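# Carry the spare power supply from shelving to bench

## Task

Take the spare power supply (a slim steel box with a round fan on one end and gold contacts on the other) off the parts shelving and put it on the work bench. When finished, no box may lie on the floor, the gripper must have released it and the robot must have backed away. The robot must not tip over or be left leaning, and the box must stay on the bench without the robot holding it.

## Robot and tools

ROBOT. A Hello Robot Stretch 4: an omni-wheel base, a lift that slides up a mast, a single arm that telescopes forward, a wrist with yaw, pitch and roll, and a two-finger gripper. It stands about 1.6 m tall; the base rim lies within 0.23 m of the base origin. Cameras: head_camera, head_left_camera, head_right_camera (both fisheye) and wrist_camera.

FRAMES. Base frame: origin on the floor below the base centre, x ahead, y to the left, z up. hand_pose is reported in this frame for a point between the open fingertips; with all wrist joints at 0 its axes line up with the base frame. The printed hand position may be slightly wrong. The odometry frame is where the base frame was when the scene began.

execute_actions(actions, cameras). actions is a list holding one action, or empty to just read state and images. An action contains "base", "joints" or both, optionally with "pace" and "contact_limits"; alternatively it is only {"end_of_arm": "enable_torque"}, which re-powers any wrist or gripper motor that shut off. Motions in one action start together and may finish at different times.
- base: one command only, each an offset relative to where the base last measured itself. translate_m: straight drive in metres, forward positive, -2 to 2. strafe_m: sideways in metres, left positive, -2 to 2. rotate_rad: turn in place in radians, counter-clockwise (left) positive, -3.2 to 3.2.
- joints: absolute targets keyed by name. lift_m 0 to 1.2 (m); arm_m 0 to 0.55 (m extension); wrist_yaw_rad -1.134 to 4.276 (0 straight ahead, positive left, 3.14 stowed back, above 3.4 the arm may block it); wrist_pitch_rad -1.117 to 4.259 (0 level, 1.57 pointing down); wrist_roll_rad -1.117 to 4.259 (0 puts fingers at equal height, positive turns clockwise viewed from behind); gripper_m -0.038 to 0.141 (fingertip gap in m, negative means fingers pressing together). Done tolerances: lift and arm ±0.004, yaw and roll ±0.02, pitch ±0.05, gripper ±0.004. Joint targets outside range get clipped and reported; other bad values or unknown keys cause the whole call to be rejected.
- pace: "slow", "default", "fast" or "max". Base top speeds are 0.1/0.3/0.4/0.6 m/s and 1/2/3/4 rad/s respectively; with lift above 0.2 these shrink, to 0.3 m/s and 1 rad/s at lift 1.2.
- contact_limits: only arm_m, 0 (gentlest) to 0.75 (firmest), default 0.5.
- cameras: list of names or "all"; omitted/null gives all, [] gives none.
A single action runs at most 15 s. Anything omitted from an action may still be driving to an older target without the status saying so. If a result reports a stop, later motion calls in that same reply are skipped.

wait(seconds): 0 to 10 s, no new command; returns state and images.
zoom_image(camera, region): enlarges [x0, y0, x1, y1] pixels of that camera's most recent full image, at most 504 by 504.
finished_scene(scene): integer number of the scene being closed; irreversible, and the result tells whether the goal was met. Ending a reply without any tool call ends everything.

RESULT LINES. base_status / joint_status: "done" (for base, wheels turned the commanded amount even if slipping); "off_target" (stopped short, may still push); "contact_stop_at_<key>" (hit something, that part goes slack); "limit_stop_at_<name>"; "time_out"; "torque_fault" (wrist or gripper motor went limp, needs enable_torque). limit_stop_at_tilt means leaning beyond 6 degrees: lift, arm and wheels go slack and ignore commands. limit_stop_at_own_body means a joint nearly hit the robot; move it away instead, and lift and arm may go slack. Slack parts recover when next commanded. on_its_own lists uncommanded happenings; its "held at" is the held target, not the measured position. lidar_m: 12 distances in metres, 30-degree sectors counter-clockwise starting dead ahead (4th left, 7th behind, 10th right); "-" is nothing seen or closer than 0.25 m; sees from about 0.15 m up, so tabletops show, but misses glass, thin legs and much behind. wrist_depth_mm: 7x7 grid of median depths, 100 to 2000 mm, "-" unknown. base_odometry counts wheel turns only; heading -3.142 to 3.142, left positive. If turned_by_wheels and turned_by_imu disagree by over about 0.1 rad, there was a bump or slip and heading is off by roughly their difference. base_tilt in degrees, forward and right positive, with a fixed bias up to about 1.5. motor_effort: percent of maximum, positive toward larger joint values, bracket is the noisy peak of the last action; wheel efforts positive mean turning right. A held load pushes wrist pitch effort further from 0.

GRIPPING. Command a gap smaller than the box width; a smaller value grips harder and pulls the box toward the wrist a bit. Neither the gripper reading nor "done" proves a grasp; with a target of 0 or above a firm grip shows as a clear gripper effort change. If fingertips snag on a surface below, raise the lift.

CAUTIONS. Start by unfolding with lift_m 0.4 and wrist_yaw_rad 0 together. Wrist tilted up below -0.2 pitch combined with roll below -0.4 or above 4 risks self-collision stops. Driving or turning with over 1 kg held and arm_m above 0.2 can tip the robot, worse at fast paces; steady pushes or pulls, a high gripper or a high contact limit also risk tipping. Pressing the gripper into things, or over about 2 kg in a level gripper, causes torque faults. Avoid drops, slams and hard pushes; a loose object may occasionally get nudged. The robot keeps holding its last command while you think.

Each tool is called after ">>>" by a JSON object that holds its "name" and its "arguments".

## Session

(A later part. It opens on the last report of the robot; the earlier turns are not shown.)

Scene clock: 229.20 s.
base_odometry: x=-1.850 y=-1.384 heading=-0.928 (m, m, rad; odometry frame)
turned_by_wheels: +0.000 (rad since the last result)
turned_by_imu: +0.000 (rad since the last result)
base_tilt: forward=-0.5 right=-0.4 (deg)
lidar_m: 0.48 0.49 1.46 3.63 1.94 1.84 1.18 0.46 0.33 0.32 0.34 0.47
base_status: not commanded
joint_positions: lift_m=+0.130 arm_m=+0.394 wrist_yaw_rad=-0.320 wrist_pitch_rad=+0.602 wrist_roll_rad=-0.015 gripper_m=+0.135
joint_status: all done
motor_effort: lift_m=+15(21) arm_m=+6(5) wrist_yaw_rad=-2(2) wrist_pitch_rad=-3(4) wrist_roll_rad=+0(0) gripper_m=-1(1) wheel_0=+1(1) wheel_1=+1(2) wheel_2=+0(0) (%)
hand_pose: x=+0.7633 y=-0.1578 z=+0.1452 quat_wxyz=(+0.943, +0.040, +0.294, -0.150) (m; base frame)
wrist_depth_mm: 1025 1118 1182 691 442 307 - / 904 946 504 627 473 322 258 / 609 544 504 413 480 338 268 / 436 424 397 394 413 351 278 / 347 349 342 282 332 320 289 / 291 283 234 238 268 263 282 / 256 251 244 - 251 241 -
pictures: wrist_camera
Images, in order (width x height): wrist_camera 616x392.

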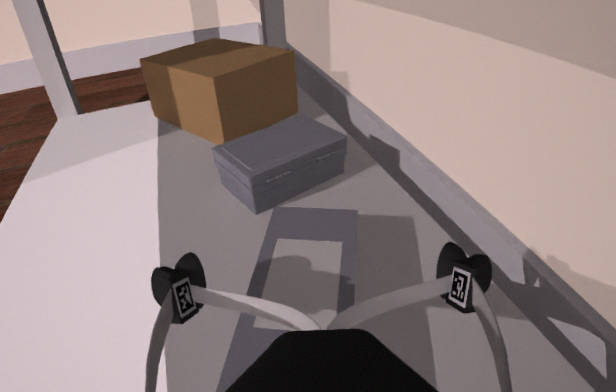

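>>> {"name": "execute_actions", "arguments": {"actions": [{"joints": {"wrist_pitch_rad": 0.74, "arm_m": 0.42}, "pace": "slow", "contact_limits": {"arm_m": 0.25}}], "cameras": ["wrist_camera"]}}

Scene clock: 235.43 s.
base_odometry: x=-1.850 y=-1.384 heading=-0.929 (m, m, rad; odometry frame)
turned_by_wheels: +0.000 (rad since the last result)
turned_by_imu: -0.002 (rad since the last result)
base_tilt: forward=-0.5 right=-0.5 (deg)
lidar_m: 0.48 0.49 1.44 3.63 1.95 1.81 1.18 0.47 0.34 0.32 0.34 0.49
base_status: not commanded
joint_positions: lift_m=+0.130 arm_m=+0.419 wrist_yaw_rad=-0.320 wrist_pitch_rad=+0.741 wrist_roll_rad=-0.015 gripper_m=+0.135
joint_status: all done
motor_effort: lift_m=+15(15) arm_m=+5(4) wrist_yaw_rad=-2(2) wrist_pitch_rad=-2(2) wrist_roll_rad=-1(0) gripper_m=-3(1) wheel_0=+1(1) wheel_1=+1(2) wheel_2=+0(0) (%)
contact_limits: arm_m 0.25
hand_pose: x=+0.7645 y=-0.1499 z=+0.1138 quat_wxyz=(+0.921, +0.051, +0.359, -0.146) (m; base frame)
wrist_depth_mm: 854 615 439 569 455 314 - / 530 521 455 382 455 327 262 / 418 410 373 368 387 345 276 / 345 340 334 271 322 322 286 / 293 291 287 235 278 276 283 / 255 247 202 205 235 232 239 / 228 224 218 - 223 215 -
pictures: wrist_camera
Images, in order (width x height): wrist_camera 616x392.

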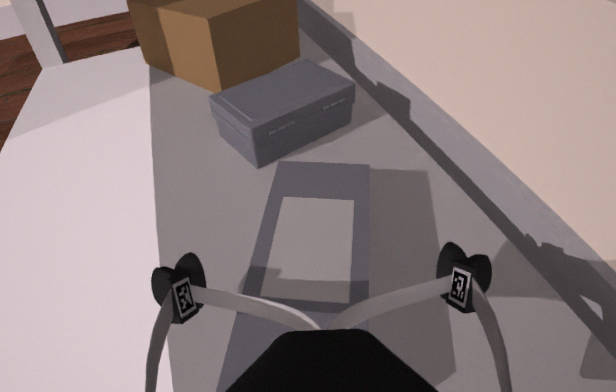

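>>> {"name": "execute_actions", "arguments": {"actions": [{"joints": {"lift_m": 0.112}, "pace": "slow"}], "cameras": ["wrist_camera"]}}

Scene clock: 241.93 s.
base_odometry: x=-1.850 y=-1.384 heading=-0.929 (m, m, rad; odometry frame)
turned_by_wheels: +0.000 (rad since the last result)
turned_by_imu: -0.002 (rad since the last result)
base_tilt: forward=-0.5 right=-0.5 (deg)
lidar_m: 0.48 0.49 1.46 3.62 1.93 1.84 1.17 0.46 0.34 0.32 0.34 0.49
base_status: not commanded
joint_positions: lift_m=+0.112 arm_m=+0.419 wrist_yaw_rad=-0.320 wrist_pitch_rad=+0.741 wrist_roll_rad=-0.015 gripper_m=+0.135
joint_status: all done
motor_effort: lift_m=+15(13) arm_m=+5(5) wrist_yaw_rad=-2(1) wrist_pitch_rad=-4(1) wrist_roll_rad=+0(0) gripper_m=-1(3) wheel_0=+1(1) wheel_1=+2(1) wheel_2=+0(0) (%)
hand_pose: x=+0.7645 y=-0.1499 z=+0.0958 quat_wxyz=(+0.921, +0.051, +0.359, -0.146) (m; base frame)
wrist_depth_mm: 699 569 442 525 452 312 - / 492 473 418 355 430 329 262 / 389 375 353 349 353 336 276 / 317 310 307 245 289 301 279 / 271 268 259 213 251 253 271 / 234 228 192 185 194 213 223 / 211 206 174 - 206 198 -
pictures: wrist_camera
Images, in order (width x height): wrist_camera 616x392.

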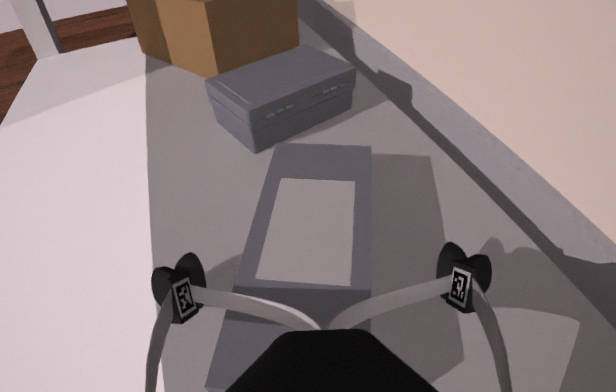

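>>> {"name": "execute_actions", "arguments": {"actions": [{"joints": {"gripper_m": 0.02}, "pace": "slow"}], "cameras": ["wrist_camera"]}}

Scene clock: 250.40 s.
base_odometry: x=-1.850 y=-1.384 heading=-0.929 (m, m, rad; odometry frame)
turned_by_wheels: +0.000 (rad since the last result)
turned_by_imu: -0.003 (rad since the last result)
base_tilt: forward=-0.3 right=-0.3 (deg)
lidar_m: 0.50 0.49 1.45 3.64 1.95 1.84 1.18 0.45 0.34 0.32 0.34 0.46
base_status: not commanded
joint_positions: lift_m=+0.112 arm_m=+0.419 wrist_yaw_rad=-0.320 wrist_pitch_rad=+0.748 wrist_roll_rad=-0.015 gripper_m=+0.021
joint_status: all done
motor_effort: lift_m=+17(17) arm_m=+5(5) wrist_yaw_rad=-3(5) wrist_pitch_rad=-22(19) wrist_roll_rad=-1(2) gripper_m=-27(28) wheel_0=+1(1) wheel_1=+2(1) wheel_2=+0(0) (%)
hand_pose: x=+0.7635 y=-0.1494 z=+0.0942 quat_wxyz=(+0.919, +0.051, +0.362, -0.145) (m; base frame)
wrist_depth_mm: 585 544 442 512 452 312 - / 473 459 366 349 421 330 263 / 375 362 343 345 343 329 277 / 312 303 300 235 281 297 277 / 264 262 258 200 206 248 245 / 229 229 181 177 179 174 216 / 206 202 202 - 197 194 -
pictures: wrist_camera
Images, in order (width x height): wrist_camera 616x392.

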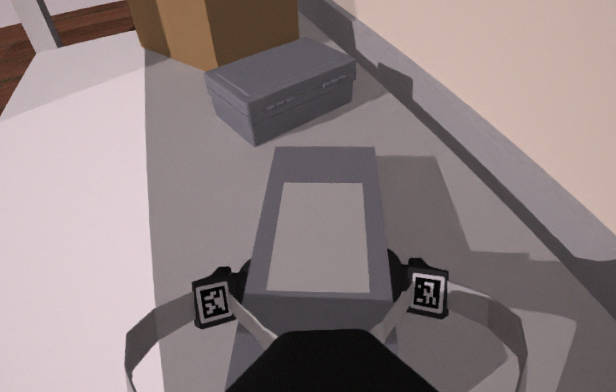

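>>> {"name": "execute_actions", "arguments": {"actions": [{"joints": {"lift_m": 0.165}, "pace": "slow"}], "cameras": ["wrist_camera"]}}

Scene clock: 253.57 s.
base_odometry: x=-1.850 y=-1.384 heading=-0.929 (m, m, rad; odometry frame)
turned_by_wheels: +0.000 (rad since the last result)
turned_by_imu: -0.001 (rad since the last result)
base_tilt: forward=-0.6 right=-0.5 (deg)
lidar_m: 0.47 0.48 1.46 3.63 1.96 1.83 1.17 0.45 0.35 0.32 0.34 0.48
base_status: not commanded
joint_positions: lift_m=+0.164 arm_m=+0.419 wrist_yaw_rad=-0.320 wrist_pitch_rad=+0.748 wrist_roll_rad=-0.015 gripper_m=+0.021
joint_status: all done
motor_effort: lift_m=+26(28) arm_m=+4(5) wrist_yaw_rad=-3(3) wrist_pitch_rad=-23(22) wrist_roll_rad=-1(1) gripper_m=-27(28) wheel_0=+1(1) wheel_1=+1(1) wheel_2=+0(0) (%)
hand_pose: x=+0.7633 y=-0.1494 z=+0.1463 quat_wxyz=(+0.919, +0.051, +0.362, -0.145) (m; base frame)
wrist_depth_mm: 904 866 455 597 459 314 - / 591 549 492 517 477 330 263 / 466 455 413 368 436 351 276 / 389 379 375 236 353 349 290 / 329 327 320 201 206 319 294 / 286 286 181 176 179 175 285 / 258 252 253 - 246 243 -
pictures: wrist_camera
Images, in order (width x height): wrist_camera 616x392.

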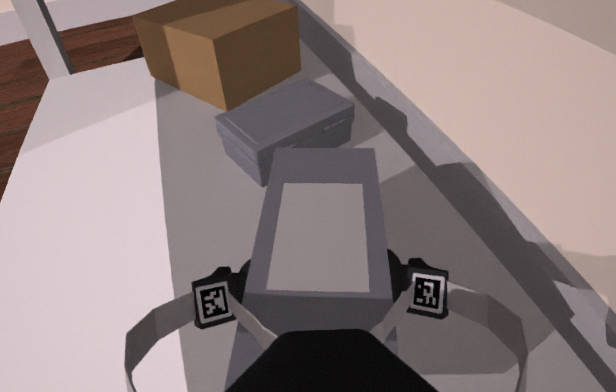

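>>> {"name": "execute_actions", "arguments": {"actions": [{"joints": {"arm_m": 0.03}}], "cameras": ["head_camera", "wrist_camera"]}}

Scene clock: 257.80 s.
base_odometry: x=-1.850 y=-1.384 heading=-0.929 (m, m, rad; odometry frame)
turned_by_wheels: +0.000 (rad since the last result)
turned_by_imu: -0.002 (rad since the last result)
base_tilt: forward=-0.5 right=-0.5 (deg)
lidar_m: 0.48 0.49 1.45 3.62 1.94 1.84 1.17 0.46 0.33 0.31 0.34 0.47
base_status: not commanded
joint_positions: lift_m=+0.164 arm_m=+0.031 wrist_yaw_rad=-0.320 wrist_pitch_rad=+0.749 wrist_roll_rad=-0.015 gripper_m=+0.021
joint_status: all done
on_its_own: wrist_pitch_rad is at rest, and its effort (-25) is outside its rest range (-23 to +23)
motor_effort: lift_m=+26(26) arm_m=-5(5) wrist_yaw_rad=-1(4) wrist_pitch_rad=-25(23) wrist_roll_rad=-1(1) gripper_m=-25(25) wheel_0=+1(1) wheel_1=+2(2) wheel_2=+0(0) (%)
hand_pose: x=+0.3748 y=-0.1495 z=+0.1462 quat_wxyz=(+0.919, +0.051, +0.362, -0.146) (m; base frame)
wrist_depth_mm: 931 750 647 668 436 273 - / 627 574 549 539 317 300 252 / 473 459 449 439 342 327 264 / 392 387 377 235 370 345 277 / 336 351 379 202 206 351 285 / 368 373 181 176 179 176 286 / 336 329 327 - 320 315 294
pictures: head_camera, wrist_camera
Images, in order (width x height): head_camera 420x560, wrist_camera 616x392.

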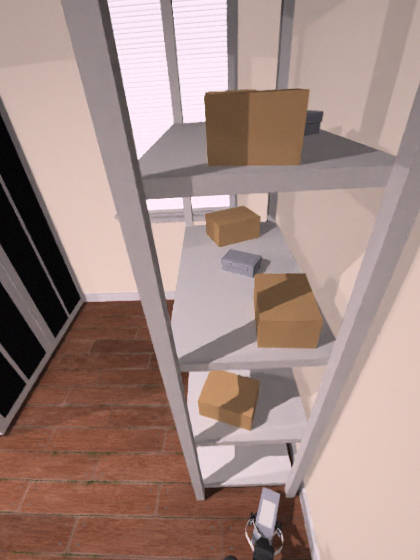

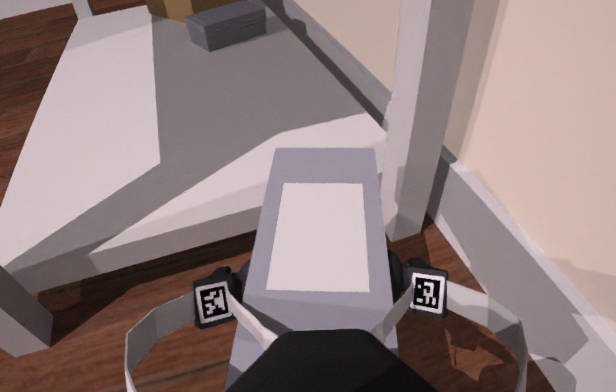

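>>> {"name": "execute_actions", "arguments": {"actions": [{"base": {"translate_m": -0.22}}], "cameras": []}}

>>> {"name": "execute_actions", "arguments": {"actions": [{"base": {"rotate_rad": 1.571}, "joints": {"wrist_yaw_rad": 0.0}, "pace": "slow"}], "cameras": ["head_camera", "wrist_camera"]}}

Scene clock: 280.13 s.
base_odometry: x=-1.981 y=-1.208 heading=-0.929 (m, m, rad; odometry frame)
turned_by_wheels: +0.000 (rad since the last result)
turned_by_imu: -0.003 (rad since the last result)
base_tilt: forward=-0.6 right=-0.4 (deg)
lidar_m: 0.70 1.77 1.60 3.66 1.67 1.63 1.16 0.44 0.32 0.30 0.32 0.47
base_status: done
joint_positions: lift_m=+0.164 arm_m=+0.031 wrist_yaw_rad=-0.320 wrist_pitch_rad=+0.749 wrist_roll_rad=-0.015 gripper_m=+0.021
joint_status: not commanded
motor_effort: lift_m=+26(26) arm_m=-5(5) wrist_yaw_rad=-2(1) wrist_pitch_rad=-23(25) wrist_roll_rad=-1(1) gripper_m=-27(28) wheel_0=-1(5) wheel_1=+0(5) wheel_2=+0(9) (%)
hand_pose: x=+0.3749 y=-0.1494 z=+0.1462 quat_wxyz=(+0.919, +0.051, +0.362, -0.146) (m; base frame)
wrist_depth_mm: 931 759 715 634 424 290 - / 634 569 559 544 455 306 245 / 484 508 559 569 442 325 256 / 473 500 488 234 436 340 271 / 433 430 421 201 205 342 278 / 373 375 181 176 179 175 278 / 338 330 327 - 322 319 287
pictures: none
No camera images: the call's "cameras" was empty. Leave "cameras" out to get every camera's image.

Scene clock: 283.00 s.
base_odometry: x=-1.981 y=-1.208 heading=+0.642 (m, m, rad; odometry frame)
turned_by_wheels: +1.571 (rad since the last result)
turned_by_imu: +1.562 (rad since the last result)
base_tilt: forward=-0.4 right=-0.6 (deg)
lidar_m: 0.50 1.65 1.63 1.14 0.46 0.33 0.31 0.33 0.50 0.69 1.75 1.58
base_status: done
joint_positions: lift_m=+0.164 arm_m=+0.031 wrist_yaw_rad=+0.000 wrist_pitch_rad=+0.748 wrist_roll_rad=-0.015 gripper_m=+0.021
joint_status: all done
motor_effort: lift_m=+26(26) arm_m=-4(5) wrist_yaw_rad=-2(7) wrist_pitch_rad=-22(25) wrist_roll_rad=-1(1) gripper_m=-27(28) wheel_0=-2(7) wheel_1=+0(6) wheel_2=-1(6) (%)
hand_pose: x=+0.4132 y=-0.0874 z=+0.1463 quat_wxyz=(+0.931, -0.007, +0.366, +0.003) (m; base frame)
wrist_depth_mm: 991 991 917 878 878 842 831 / 768 741 707 691 683 676 676 / 609 597 574 569 554 549 549 / 504 496 488 235 455 469 459 / 430 430 421 201 206 402 397 / 375 373 180 176 178 175 351 / 338 330 330 - 320 315 317
pictures: head_camera, wrist_camera
Images, in order (width x height): head_camera 420x560, wrist_camera 616x392.

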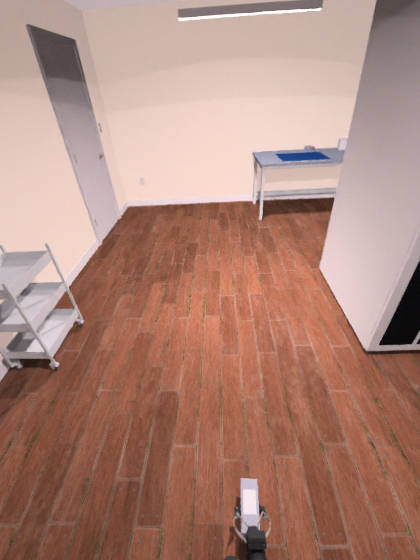

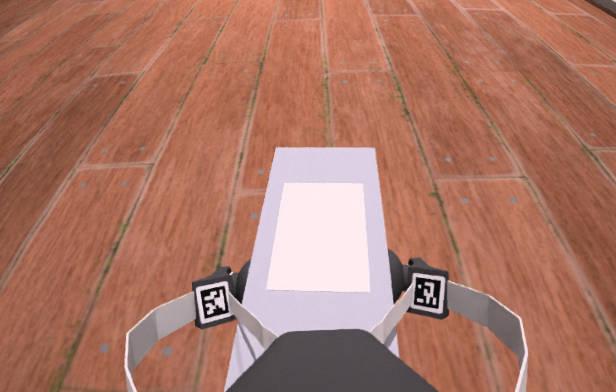

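>>> {"name": "execute_actions", "arguments": {"actions": [{"base": {"translate_m": 2.0}, "pace": "fast"}], "cameras": ["head_camera"]}}

Scene clock: 297.17 s.
base_odometry: x=-0.380 y=-0.010 heading=+0.642 (m, m, rad; odometry frame)
turned_by_wheels: +0.000 (rad since the last result)
turned_by_imu: +0.009 (rad since the last result)
base_tilt: forward=-0.5 right=-0.5 (deg)
lidar_m: 0.50 2.05 1.55 1.26 1.15 2.23 2.31 1.98 1.04 1.01 2.20 1.72
base_status: done
joint_positions: lift_m=+0.164 arm_m=+0.031 wrist_yaw_rad=+0.000 wrist_pitch_rad=+0.749 wrist_roll_rad=-0.015 gripper_m=+0.021
joint_status: not commanded
motor_effort: lift_m=+25(26) arm_m=-4(5) wrist_yaw_rad=-2(3) wrist_pitch_rad=-23(23) wrist_roll_rad=-1(1) gripper_m=-26(28) wheel_0=-2(8) wheel_1=-2(9) wheel_2=+0(12) (%)
hand_pose: x=+0.4131 y=-0.0874 z=+0.1463 quat_wxyz=(+0.931, -0.007, +0.366, +0.003) (m; base frame)
wrist_depth_mm: 1008 976 917 878 878 842 831 / 768 741 723 691 683 676 676 / 615 591 580 564 554 554 549 / 504 496 492 236 459 469 459 / 430 430 421 201 206 402 397 / 375 373 181 175 179 175 351 / 338 329 329 - 320 317 315
pictures: head_camera
Images, in order (width x height): head_camera 420x560.

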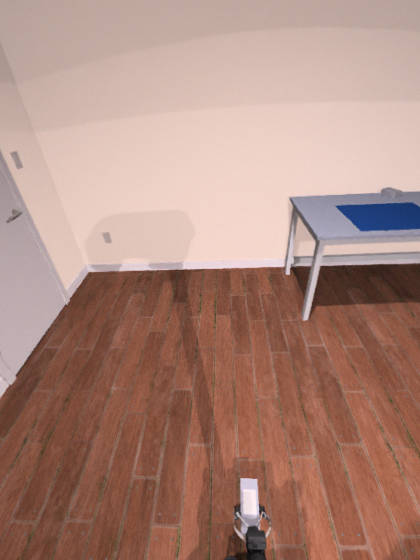

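>>> {"name": "execute_actions", "arguments": {"actions": [{"base": {"translate_m": 0.9}, "joints": {"lift_m": 0.9}, "pace": "fast"}], "cameras": []}}

>>> {"name": "execute_actions", "arguments": {"actions": [{"base": {"strafe_m": -1.15}}]}}

Scene clock: 305.30 s.
base_odometry: x=+0.341 y=+0.529 heading=+0.642 (m, m, rad; odometry frame)
turned_by_wheels: +0.000 (rad since the last result)
turned_by_imu: +0.003 (rad since the last result)
base_tilt: forward=-0.5 right=-0.6 (deg)
lidar_m: 0.49 1.62 1.50 1.45 1.54 1.64 2.84 1.44 1.20 2.28 0.98 0.49
base_status: done
joint_positions: lift_m=+0.899 arm_m=+0.031 wrist_yaw_rad=+0.000 wrist_pitch_rad=+0.748 wrist_roll_rad=-0.015 gripper_m=+0.021
joint_status: all done
motor_effort: lift_m=+26(28) arm_m=-4(5) wrist_yaw_rad=-2(2) wrist_pitch_rad=-23(26) wrist_roll_rad=-1(0) gripper_m=-29(25) wheel_0=+1(3) wheel_1=+1(3) wheel_2=+0(12) (%)
hand_pose: x=+0.4131 y=-0.0874 z=+0.8814 quat_wxyz=(+0.931, -0.007, +0.365, +0.003) (m; base frame)
wrist_depth_mm: 1229 1229 1229 1229 1182 1160 820 / 1336 1366 1397 1366 1336 1308 1336 / 1537 1537 1537 1464 1499 1397 1397 / 1576 1618 1499 236 1430 1499 1499 / 1397 1397 1308 201 206 1308 1229 / 1205 1182 181 176 179 176 976 / 1060 1042 1042 - 1008 991 1008
pictures: none
No camera images: the call's "cameras" was empty. Leave "cameras" out to get every camera's image.

Scene clock: 310.47 s.
base_odometry: x=+1.030 y=-0.392 heading=+0.642 (m, m, rad; odometry frame)
turned_by_wheels: +0.000 (rad since the last result)
turned_by_imu: -0.006 (rad since the last result)
base_tilt: forward=-0.5 right=-0.5 (deg)
lidar_m: 0.49 0.71 2.22 2.59 2.57 3.37 0.62 0.66 0.94 1.13 0.95 0.52
base_status: done
joint_positions: lift_m=+0.899 arm_m=+0.031 wrist_yaw_rad=+0.000 wrist_pitch_rad=+0.749 wrist_roll_rad=-0.015 gripper_m=+0.021
joint_status: not commanded
motor_effort: lift_m=+25(25) arm_m=-5(4) wrist_yaw_rad=-2(4) wrist_pitch_rad=-23(23) wrist_roll_rad=+0(0) gripper_m=-27(27) wheel_0=-2(10) wheel_1=+0(8) wheel_2=-1(1) (%)
hand_pose: x=+0.4131 y=-0.0874 z=+0.8813 quat_wxyz=(+0.931, -0.007, +0.366, +0.003) (m; base frame)
wrist_depth_mm: 1160 904 831 798 798 768 768 / 715 683 654 640 627 621 615 / 559 549 535 521 512 504 500 / 621 1464 1464 236 1464 1430 1430 / 759 1366 1308 202 206 1281 1255 / 1182 904 181 175 179 176 1118 / 1060 1042 1042 - 1025 1008 1008
pictures: head_camera, head_left_camera, head_right_camera, wrist_camera
Images, in order (width x height): head_camera 420x560, head_left_camera 420x672, head_right_camera 420x672, wrist_camera 616x392.

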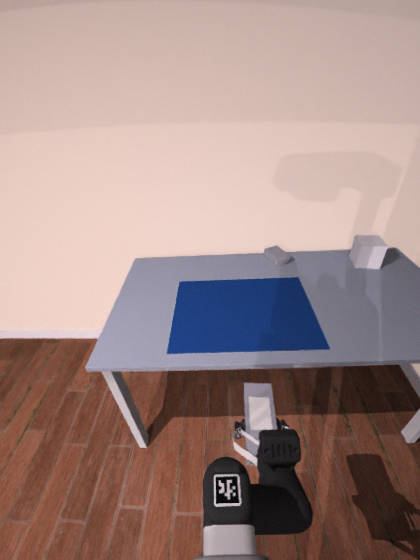

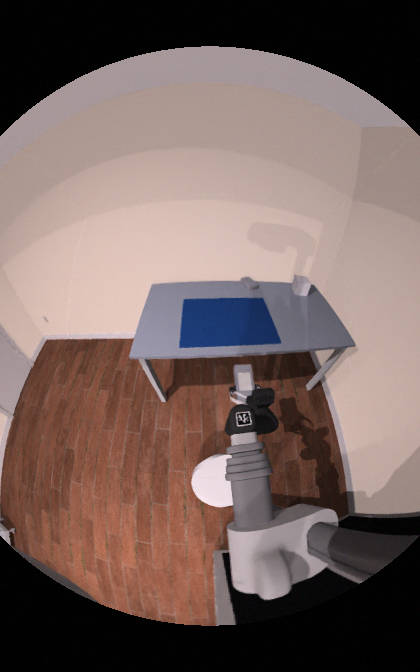

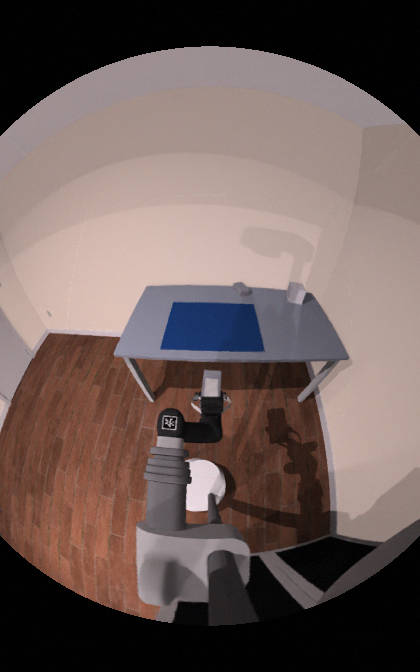

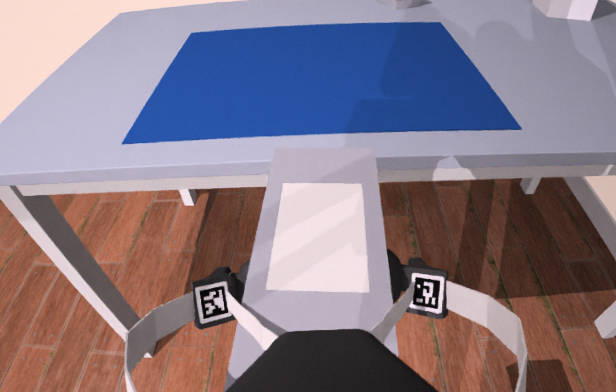

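>>> {"name": "execute_actions", "arguments": {"actions": [{"base": {"translate_m": 0.25}}], "cameras": []}}

>>> {"name": "execute_actions", "arguments": {"actions": [{"joints": {"arm_m": 0.33, "lift_m": 0.84}}], "cameras": ["head_camera", "wrist_camera"]}}

Scene clock: 320.87 s.
base_odometry: x=+1.230 y=-0.242 heading=+0.642 (m, m, rad; odometry frame)
turned_by_wheels: +0.000 (rad since the last result)
turned_by_imu: +0.000 (rad since the last result)
base_tilt: forward=-0.5 right=-0.4 (deg)
lidar_m: 0.41 0.43 0.61 2.58 2.70 3.64 0.87 0.90 1.17 1.14 0.59 0.45
base_status: done
joint_positions: lift_m=+0.899 arm_m=+0.031 wrist_yaw_rad=+0.000 wrist_pitch_rad=+0.749 wrist_roll_rad=-0.015 gripper_m=+0.021
joint_status: not commanded
on_its_own: wrist_pitch_rad is at rest, and its effort (-24) is outside its rest range (-23 to +23)
motor_effort: lift_m=+25(25) arm_m=-5(5) wrist_yaw_rad=-2(2) wrist_pitch_rad=-24(24) wrist_roll_rad=-1(0) gripper_m=-26(28) wheel_0=+1(9) wheel_1=+0(3) wheel_2=+1(10) (%)
hand_pose: x=+0.4131 y=-0.0874 z=+0.8814 quat_wxyz=(+0.931, -0.007, +0.366, +0.003) (m; base frame)
wrist_depth_mm: 931 891 854 809 741 768 768 / 715 683 654 640 621 615 615 / 559 539 530 521 508 504 500 / 466 455 445 236 421 424 418 / 394 389 384 201 206 368 364 / 343 345 182 176 179 175 322 / 1042 1025 319 - 1008 976 991
pictures: none
No camera images: the call's "cameras" was empty. Leave "cameras" out to get every camera's image.

Scene clock: 322.87 s.
base_odometry: x=+1.230 y=-0.242 heading=+0.642 (m, m, rad; odometry frame)
turned_by_wheels: +0.000 (rad since the last result)
turned_by_imu: -0.001 (rad since the last result)
base_tilt: forward=-0.5 right=-0.4 (deg)
lidar_m: 0.41 0.46 0.62 2.58 2.71 3.64 0.88 0.92 1.18 1.14 0.57 0.44
base_status: not commanded
joint_positions: lift_m=+0.840 arm_m=+0.329 wrist_yaw_rad=+0.000 wrist_pitch_rad=+0.748 wrist_roll_rad=-0.015 gripper_m=+0.021
joint_status: all done
motor_effort: lift_m=+18(23) arm_m=+5(5) wrist_yaw_rad=-2(2) wrist_pitch_rad=-23(24) wrist_roll_rad=-1(1) gripper_m=-26(25) wheel_0=+1(1) wheel_1=+1(0) wheel_2=+0(0) (%)
hand_pose: x=+0.7115 y=-0.0874 z=+0.8220 quat_wxyz=(+0.931, -0.007, +0.365, +0.003) (m; base frame)
wrist_depth_mm: 640 640 634 627 603 517 603 / 569 549 535 517 504 477 492 / 449 439 427 415 407 402 399 / 370 364 355 236 334 340 338 / 314 309 307 201 206 294 291 / 273 272 181 176 179 175 255 / 247 241 239 - 233 232 -
pictures: head_camera, wrist_camera
Images, in order (width x height): head_camera 420x560, wrist_camera 616x392.

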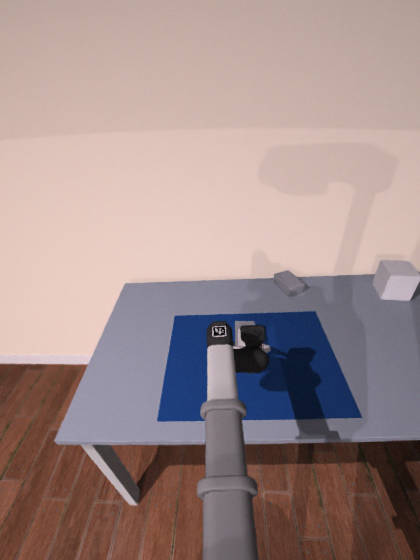

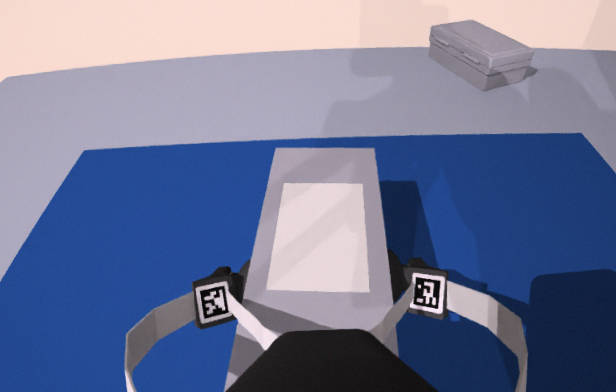

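>>> {"name": "execute_actions", "arguments": {"actions": [{"joints": {"lift_m": 0.806}, "pace": "slow"}], "cameras": ["wrist_camera"]}}

Scene clock: 327.10 s.
base_odometry: x=+1.230 y=-0.242 heading=+0.642 (m, m, rad; odometry frame)
turned_by_wheels: +0.000 (rad since the last result)
turned_by_imu: -0.002 (rad since the last result)
base_tilt: forward=-0.5 right=-0.4 (deg)
lidar_m: 0.40 0.45 0.63 2.57 2.69 3.62 0.87 0.93 1.19 1.14 0.59 0.44
base_status: not commanded
joint_positions: lift_m=+0.806 arm_m=+0.329 wrist_yaw_rad=+0.000 wrist_pitch_rad=+0.749 wrist_roll_rad=-0.015 gripper_m=+0.021
joint_status: all done
on_its_own: wrist_pitch_rad is at rest, and its effort (-24) is outside its rest range (-23 to +23)
motor_effort: lift_m=+18(18) arm_m=+5(5) wrist_yaw_rad=-3(2) wrist_pitch_rad=-24(24) wrist_roll_rad=-1(1) gripper_m=-27(27) wheel_0=+1(1) wheel_1=+0(0) wheel_2=+0(0) (%)
hand_pose: x=+0.7114 y=-0.0874 z=+0.7879 quat_wxyz=(+0.931, -0.007, +0.366, +0.003) (m; base frame)
wrist_depth_mm: 627 615 597 580 535 462 500 / 488 473 452 442 436 427 427 / 387 373 366 357 353 343 342 / 317 315 307 236 290 294 290 / 271 268 264 202 205 256 251 / 236 235 181 176 179 175 222 / 212 207 206 - 203 199 -
pictures: wrist_camera
Images, in order (width x height): wrist_camera 616x392.

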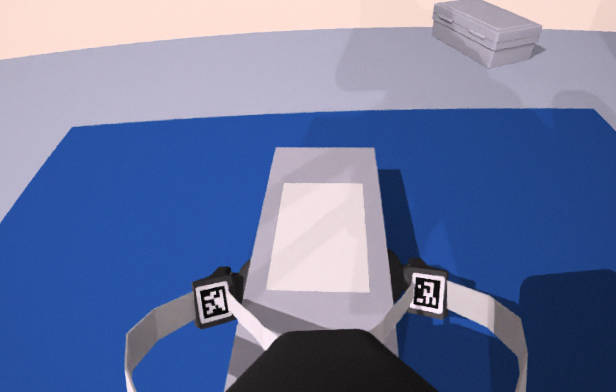

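>>> {"name": "execute_actions", "arguments": {"actions": [{"joints": {"lift_m": 0.8}, "pace": "slow"}], "cameras": []}}

Scene clock: 329.00 s.
base_odometry: x=+1.230 y=-0.242 heading=+0.642 (m, m, rad; odometry frame)
turned_by_wheels: +0.000 (rad since the last result)
turned_by_imu: -0.001 (rad since the last result)
base_tilt: forward=-0.4 right=-0.5 (deg)
lidar_m: 0.40 0.44 0.62 2.58 2.70 3.62 0.87 0.92 1.17 1.15 0.59 0.43
base_status: not commanded
joint_positions: lift_m=+0.800 arm_m=+0.329 wrist_yaw_rad=+0.000 wrist_pitch_rad=+0.749 wrist_roll_rad=-0.015 gripper_m=+0.021
joint_status: all done
on_its_own: wrist_pitch_rad is at rest, and its effort (-24) is outside its rest range (-23 to +23)
motor_effort: lift_m=+18(16) arm_m=+5(5) wrist_yaw_rad=-3(3) wrist_pitch_rad=-24(23) wrist_roll_rad=-1(1) gripper_m=-27(25) wheel_0=+1(1) wheel_1=+0(0) wheel_2=+0(0) (%)
hand_pose: x=+0.7114 y=-0.0874 z=+0.7820 quat_wxyz=(+0.931, -0.007, +0.366, +0.003) (m; base frame)
wrist_depth_mm: 634 621 591 549 530 452 488 / 477 462 442 433 421 418 415 / 377 364 355 345 342 338 334 / 307 303 298 235 282 286 283 / 264 262 256 202 206 247 242 / 229 229 181 176 179 175 215 / 207 202 201 - 196 194 -
pictures: none
No camera images: the call's "cameras" was empty. Leave "cameras" out to get every camera's image.

>>> {"name": "execute_actions", "arguments": {"actions": [{"joints": {"gripper_m": 0.125}, "pace": "slow"}], "cameras": ["wrist_camera"]}}

Scene clock: 336.83 s.
base_odometry: x=+1.230 y=-0.242 heading=+0.642 (m, m, rad; odometry frame)
turned_by_wheels: +0.000 (rad since the last result)
turned_by_imu: -0.003 (rad since the last result)
base_tilt: forward=-0.6 right=-0.4 (deg)
lidar_m: 0.42 0.42 0.61 2.58 2.69 3.62 0.87 0.90 1.19 1.13 0.60 0.44
base_status: not commanded
joint_positions: lift_m=+0.800 arm_m=+0.329 wrist_yaw_rad=+0.000 wrist_pitch_rad=+0.741 wrist_roll_rad=-0.015 gripper_m=+0.125
joint_status: all done
motor_effort: lift_m=+18(17) arm_m=+5(5) wrist_yaw_rad=+0(1) wrist_pitch_rad=-1(22) wrist_roll_rad=-1(1) gripper_m=-1(27) wheel_0=+1(1) wheel_1=+0(0) wheel_2=+0(0) (%)
hand_pose: x=+0.7128 y=-0.0875 z=+0.7835 quat_wxyz=(+0.932, -0.007, +0.362, +0.002) (m; base frame)
wrist_depth_mm: 640 621 609 585 544 466 512 / 492 480 459 445 445 436 436 / 389 377 368 362 353 351 347 / 315 314 307 244 289 294 290 / 270 267 265 211 243 252 250 / 234 234 194 186 191 215 222 / 211 206 205 - 205 199 -
pictures: wrist_camera
Images, in order (width x height): wrist_camera 616x392.

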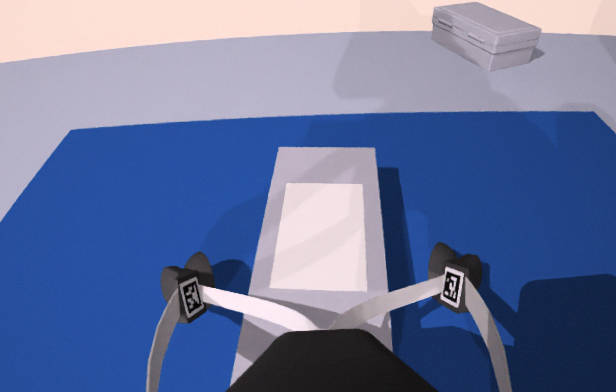

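Released onto the mat. Now lift clear and retract.

>>> {"name": "execute_actions", "arguments": {"actions": [{"joints": {"lift_m": 0.9}}], "cameras": []}}

>>> {"name": "execute_actions", "arguments": {"actions": [{"base": {"translate_m": -0.4}, "joints": {"arm_m": 0.0}}], "cameras": ["head_camera", "head_left_camera", "wrist_camera"]}}

Scene clock: 339.53 s.
base_odometry: x=+1.230 y=-0.242 heading=+0.642 (m, m, rad; odometry frame)
turned_by_wheels: +0.000 (rad since the last result)
turned_by_imu: -0.001 (rad since the last result)
base_tilt: forward=-0.6 right=-0.5 (deg)
lidar_m: 0.41 0.45 0.61 2.56 2.72 3.62 0.86 0.93 1.17 1.15 0.59 0.44
base_status: not commanded
joint_positions: lift_m=+0.900 arm_m=+0.329 wrist_yaw_rad=+0.000 wrist_pitch_rad=+0.741 wrist_roll_rad=-0.015 gripper_m=+0.125
joint_status: all done
motor_effort: lift_m=+23(23) arm_m=+5(5) wrist_yaw_rad=+0(0) wrist_pitch_rad=-2(3) wrist_roll_rad=-1(1) gripper_m=+0(2) wheel_0=+1(1) wheel_1=+0(0) wheel_2=+0(0) (%)
hand_pose: x=+0.7128 y=-0.0875 z=+0.8831 quat_wxyz=(+0.932, -0.007, +0.362, +0.003) (m; base frame)
wrist_depth_mm: 640 634 634 627 634 627 615 / 707 691 668 668 668 564 647 / 574 559 544 530 521 517 512 / 473 462 452 449 439 433 430 / 402 397 392 347 377 373 368 / 347 343 324 296 317 317 324 / 309 303 310 - 303 293 290
pictures: none
No camera images: the call's "cameras" was empty. Leave "cameras" out to get every camera's image.

Scene clock: 342.37 s.
base_odometry: x=+0.909 y=-0.482 heading=+0.642 (m, m, rad; odometry frame)
turned_by_wheels: +0.000 (rad since the last result)
turned_by_imu: -0.004 (rad since the last result)
base_tilt: forward=-0.7 right=-0.5 (deg)
lidar_m: 0.82 0.86 2.46 2.62 2.50 3.20 0.47 0.50 0.70 1.12 1.14 0.84
base_status: done
joint_positions: lift_m=+0.900 arm_m=+0.001 wrist_yaw_rad=+0.000 wrist_pitch_rad=+0.742 wrist_roll_rad=-0.015 gripper_m=+0.125
joint_status: all done
motor_effort: lift_m=+22(23) arm_m=-5(5) wrist_yaw_rad=-2(2) wrist_pitch_rad=-4(3) wrist_roll_rad=-1(1) gripper_m=-3(3) wheel_0=-1(3) wheel_1=+0(7) wheel_2=-1(9) (%)
hand_pose: x=+0.3845 y=-0.0874 z=+0.8830 quat_wxyz=(+0.932, -0.007, +0.362, +0.003) (m; base frame)
wrist_depth_mm: 1336 960 878 820 831 798 809 / 741 707 676 668 647 640 640 / 723 1708 1537 1537 1537 1618 1537 / 1576 1576 1576 1537 1576 1537 1499 / 1366 1336 1366 1336 1336 1281 1281 / 1205 1160 1118 1160 1098 1098 1118 / 1060 1042 1060 - 1078 1042 1008
pictures: head_camera, head_left_camera, wrist_camera
Images, in order (width x height): head_camera 420x560, head_left_camera 420x672, wrist_camera 616x392.

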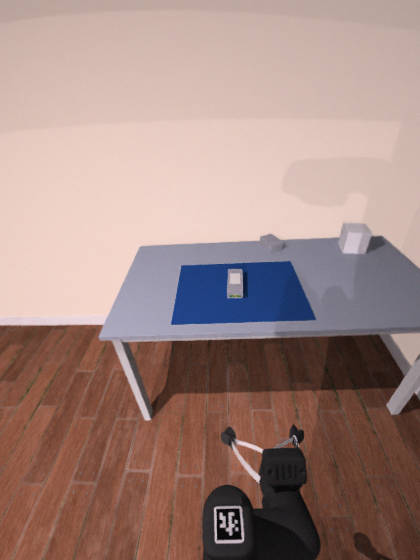

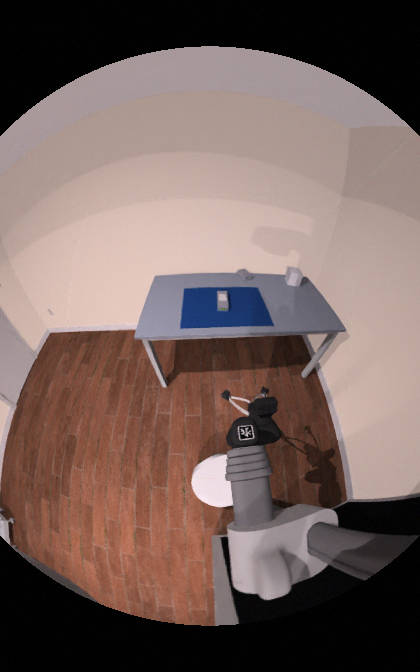

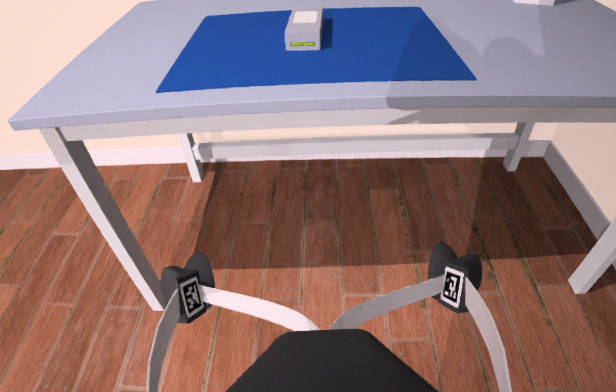

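>>> {"name": "finished_scene", "arguments": {"scene": 1}}

The scene is finished: the task was done.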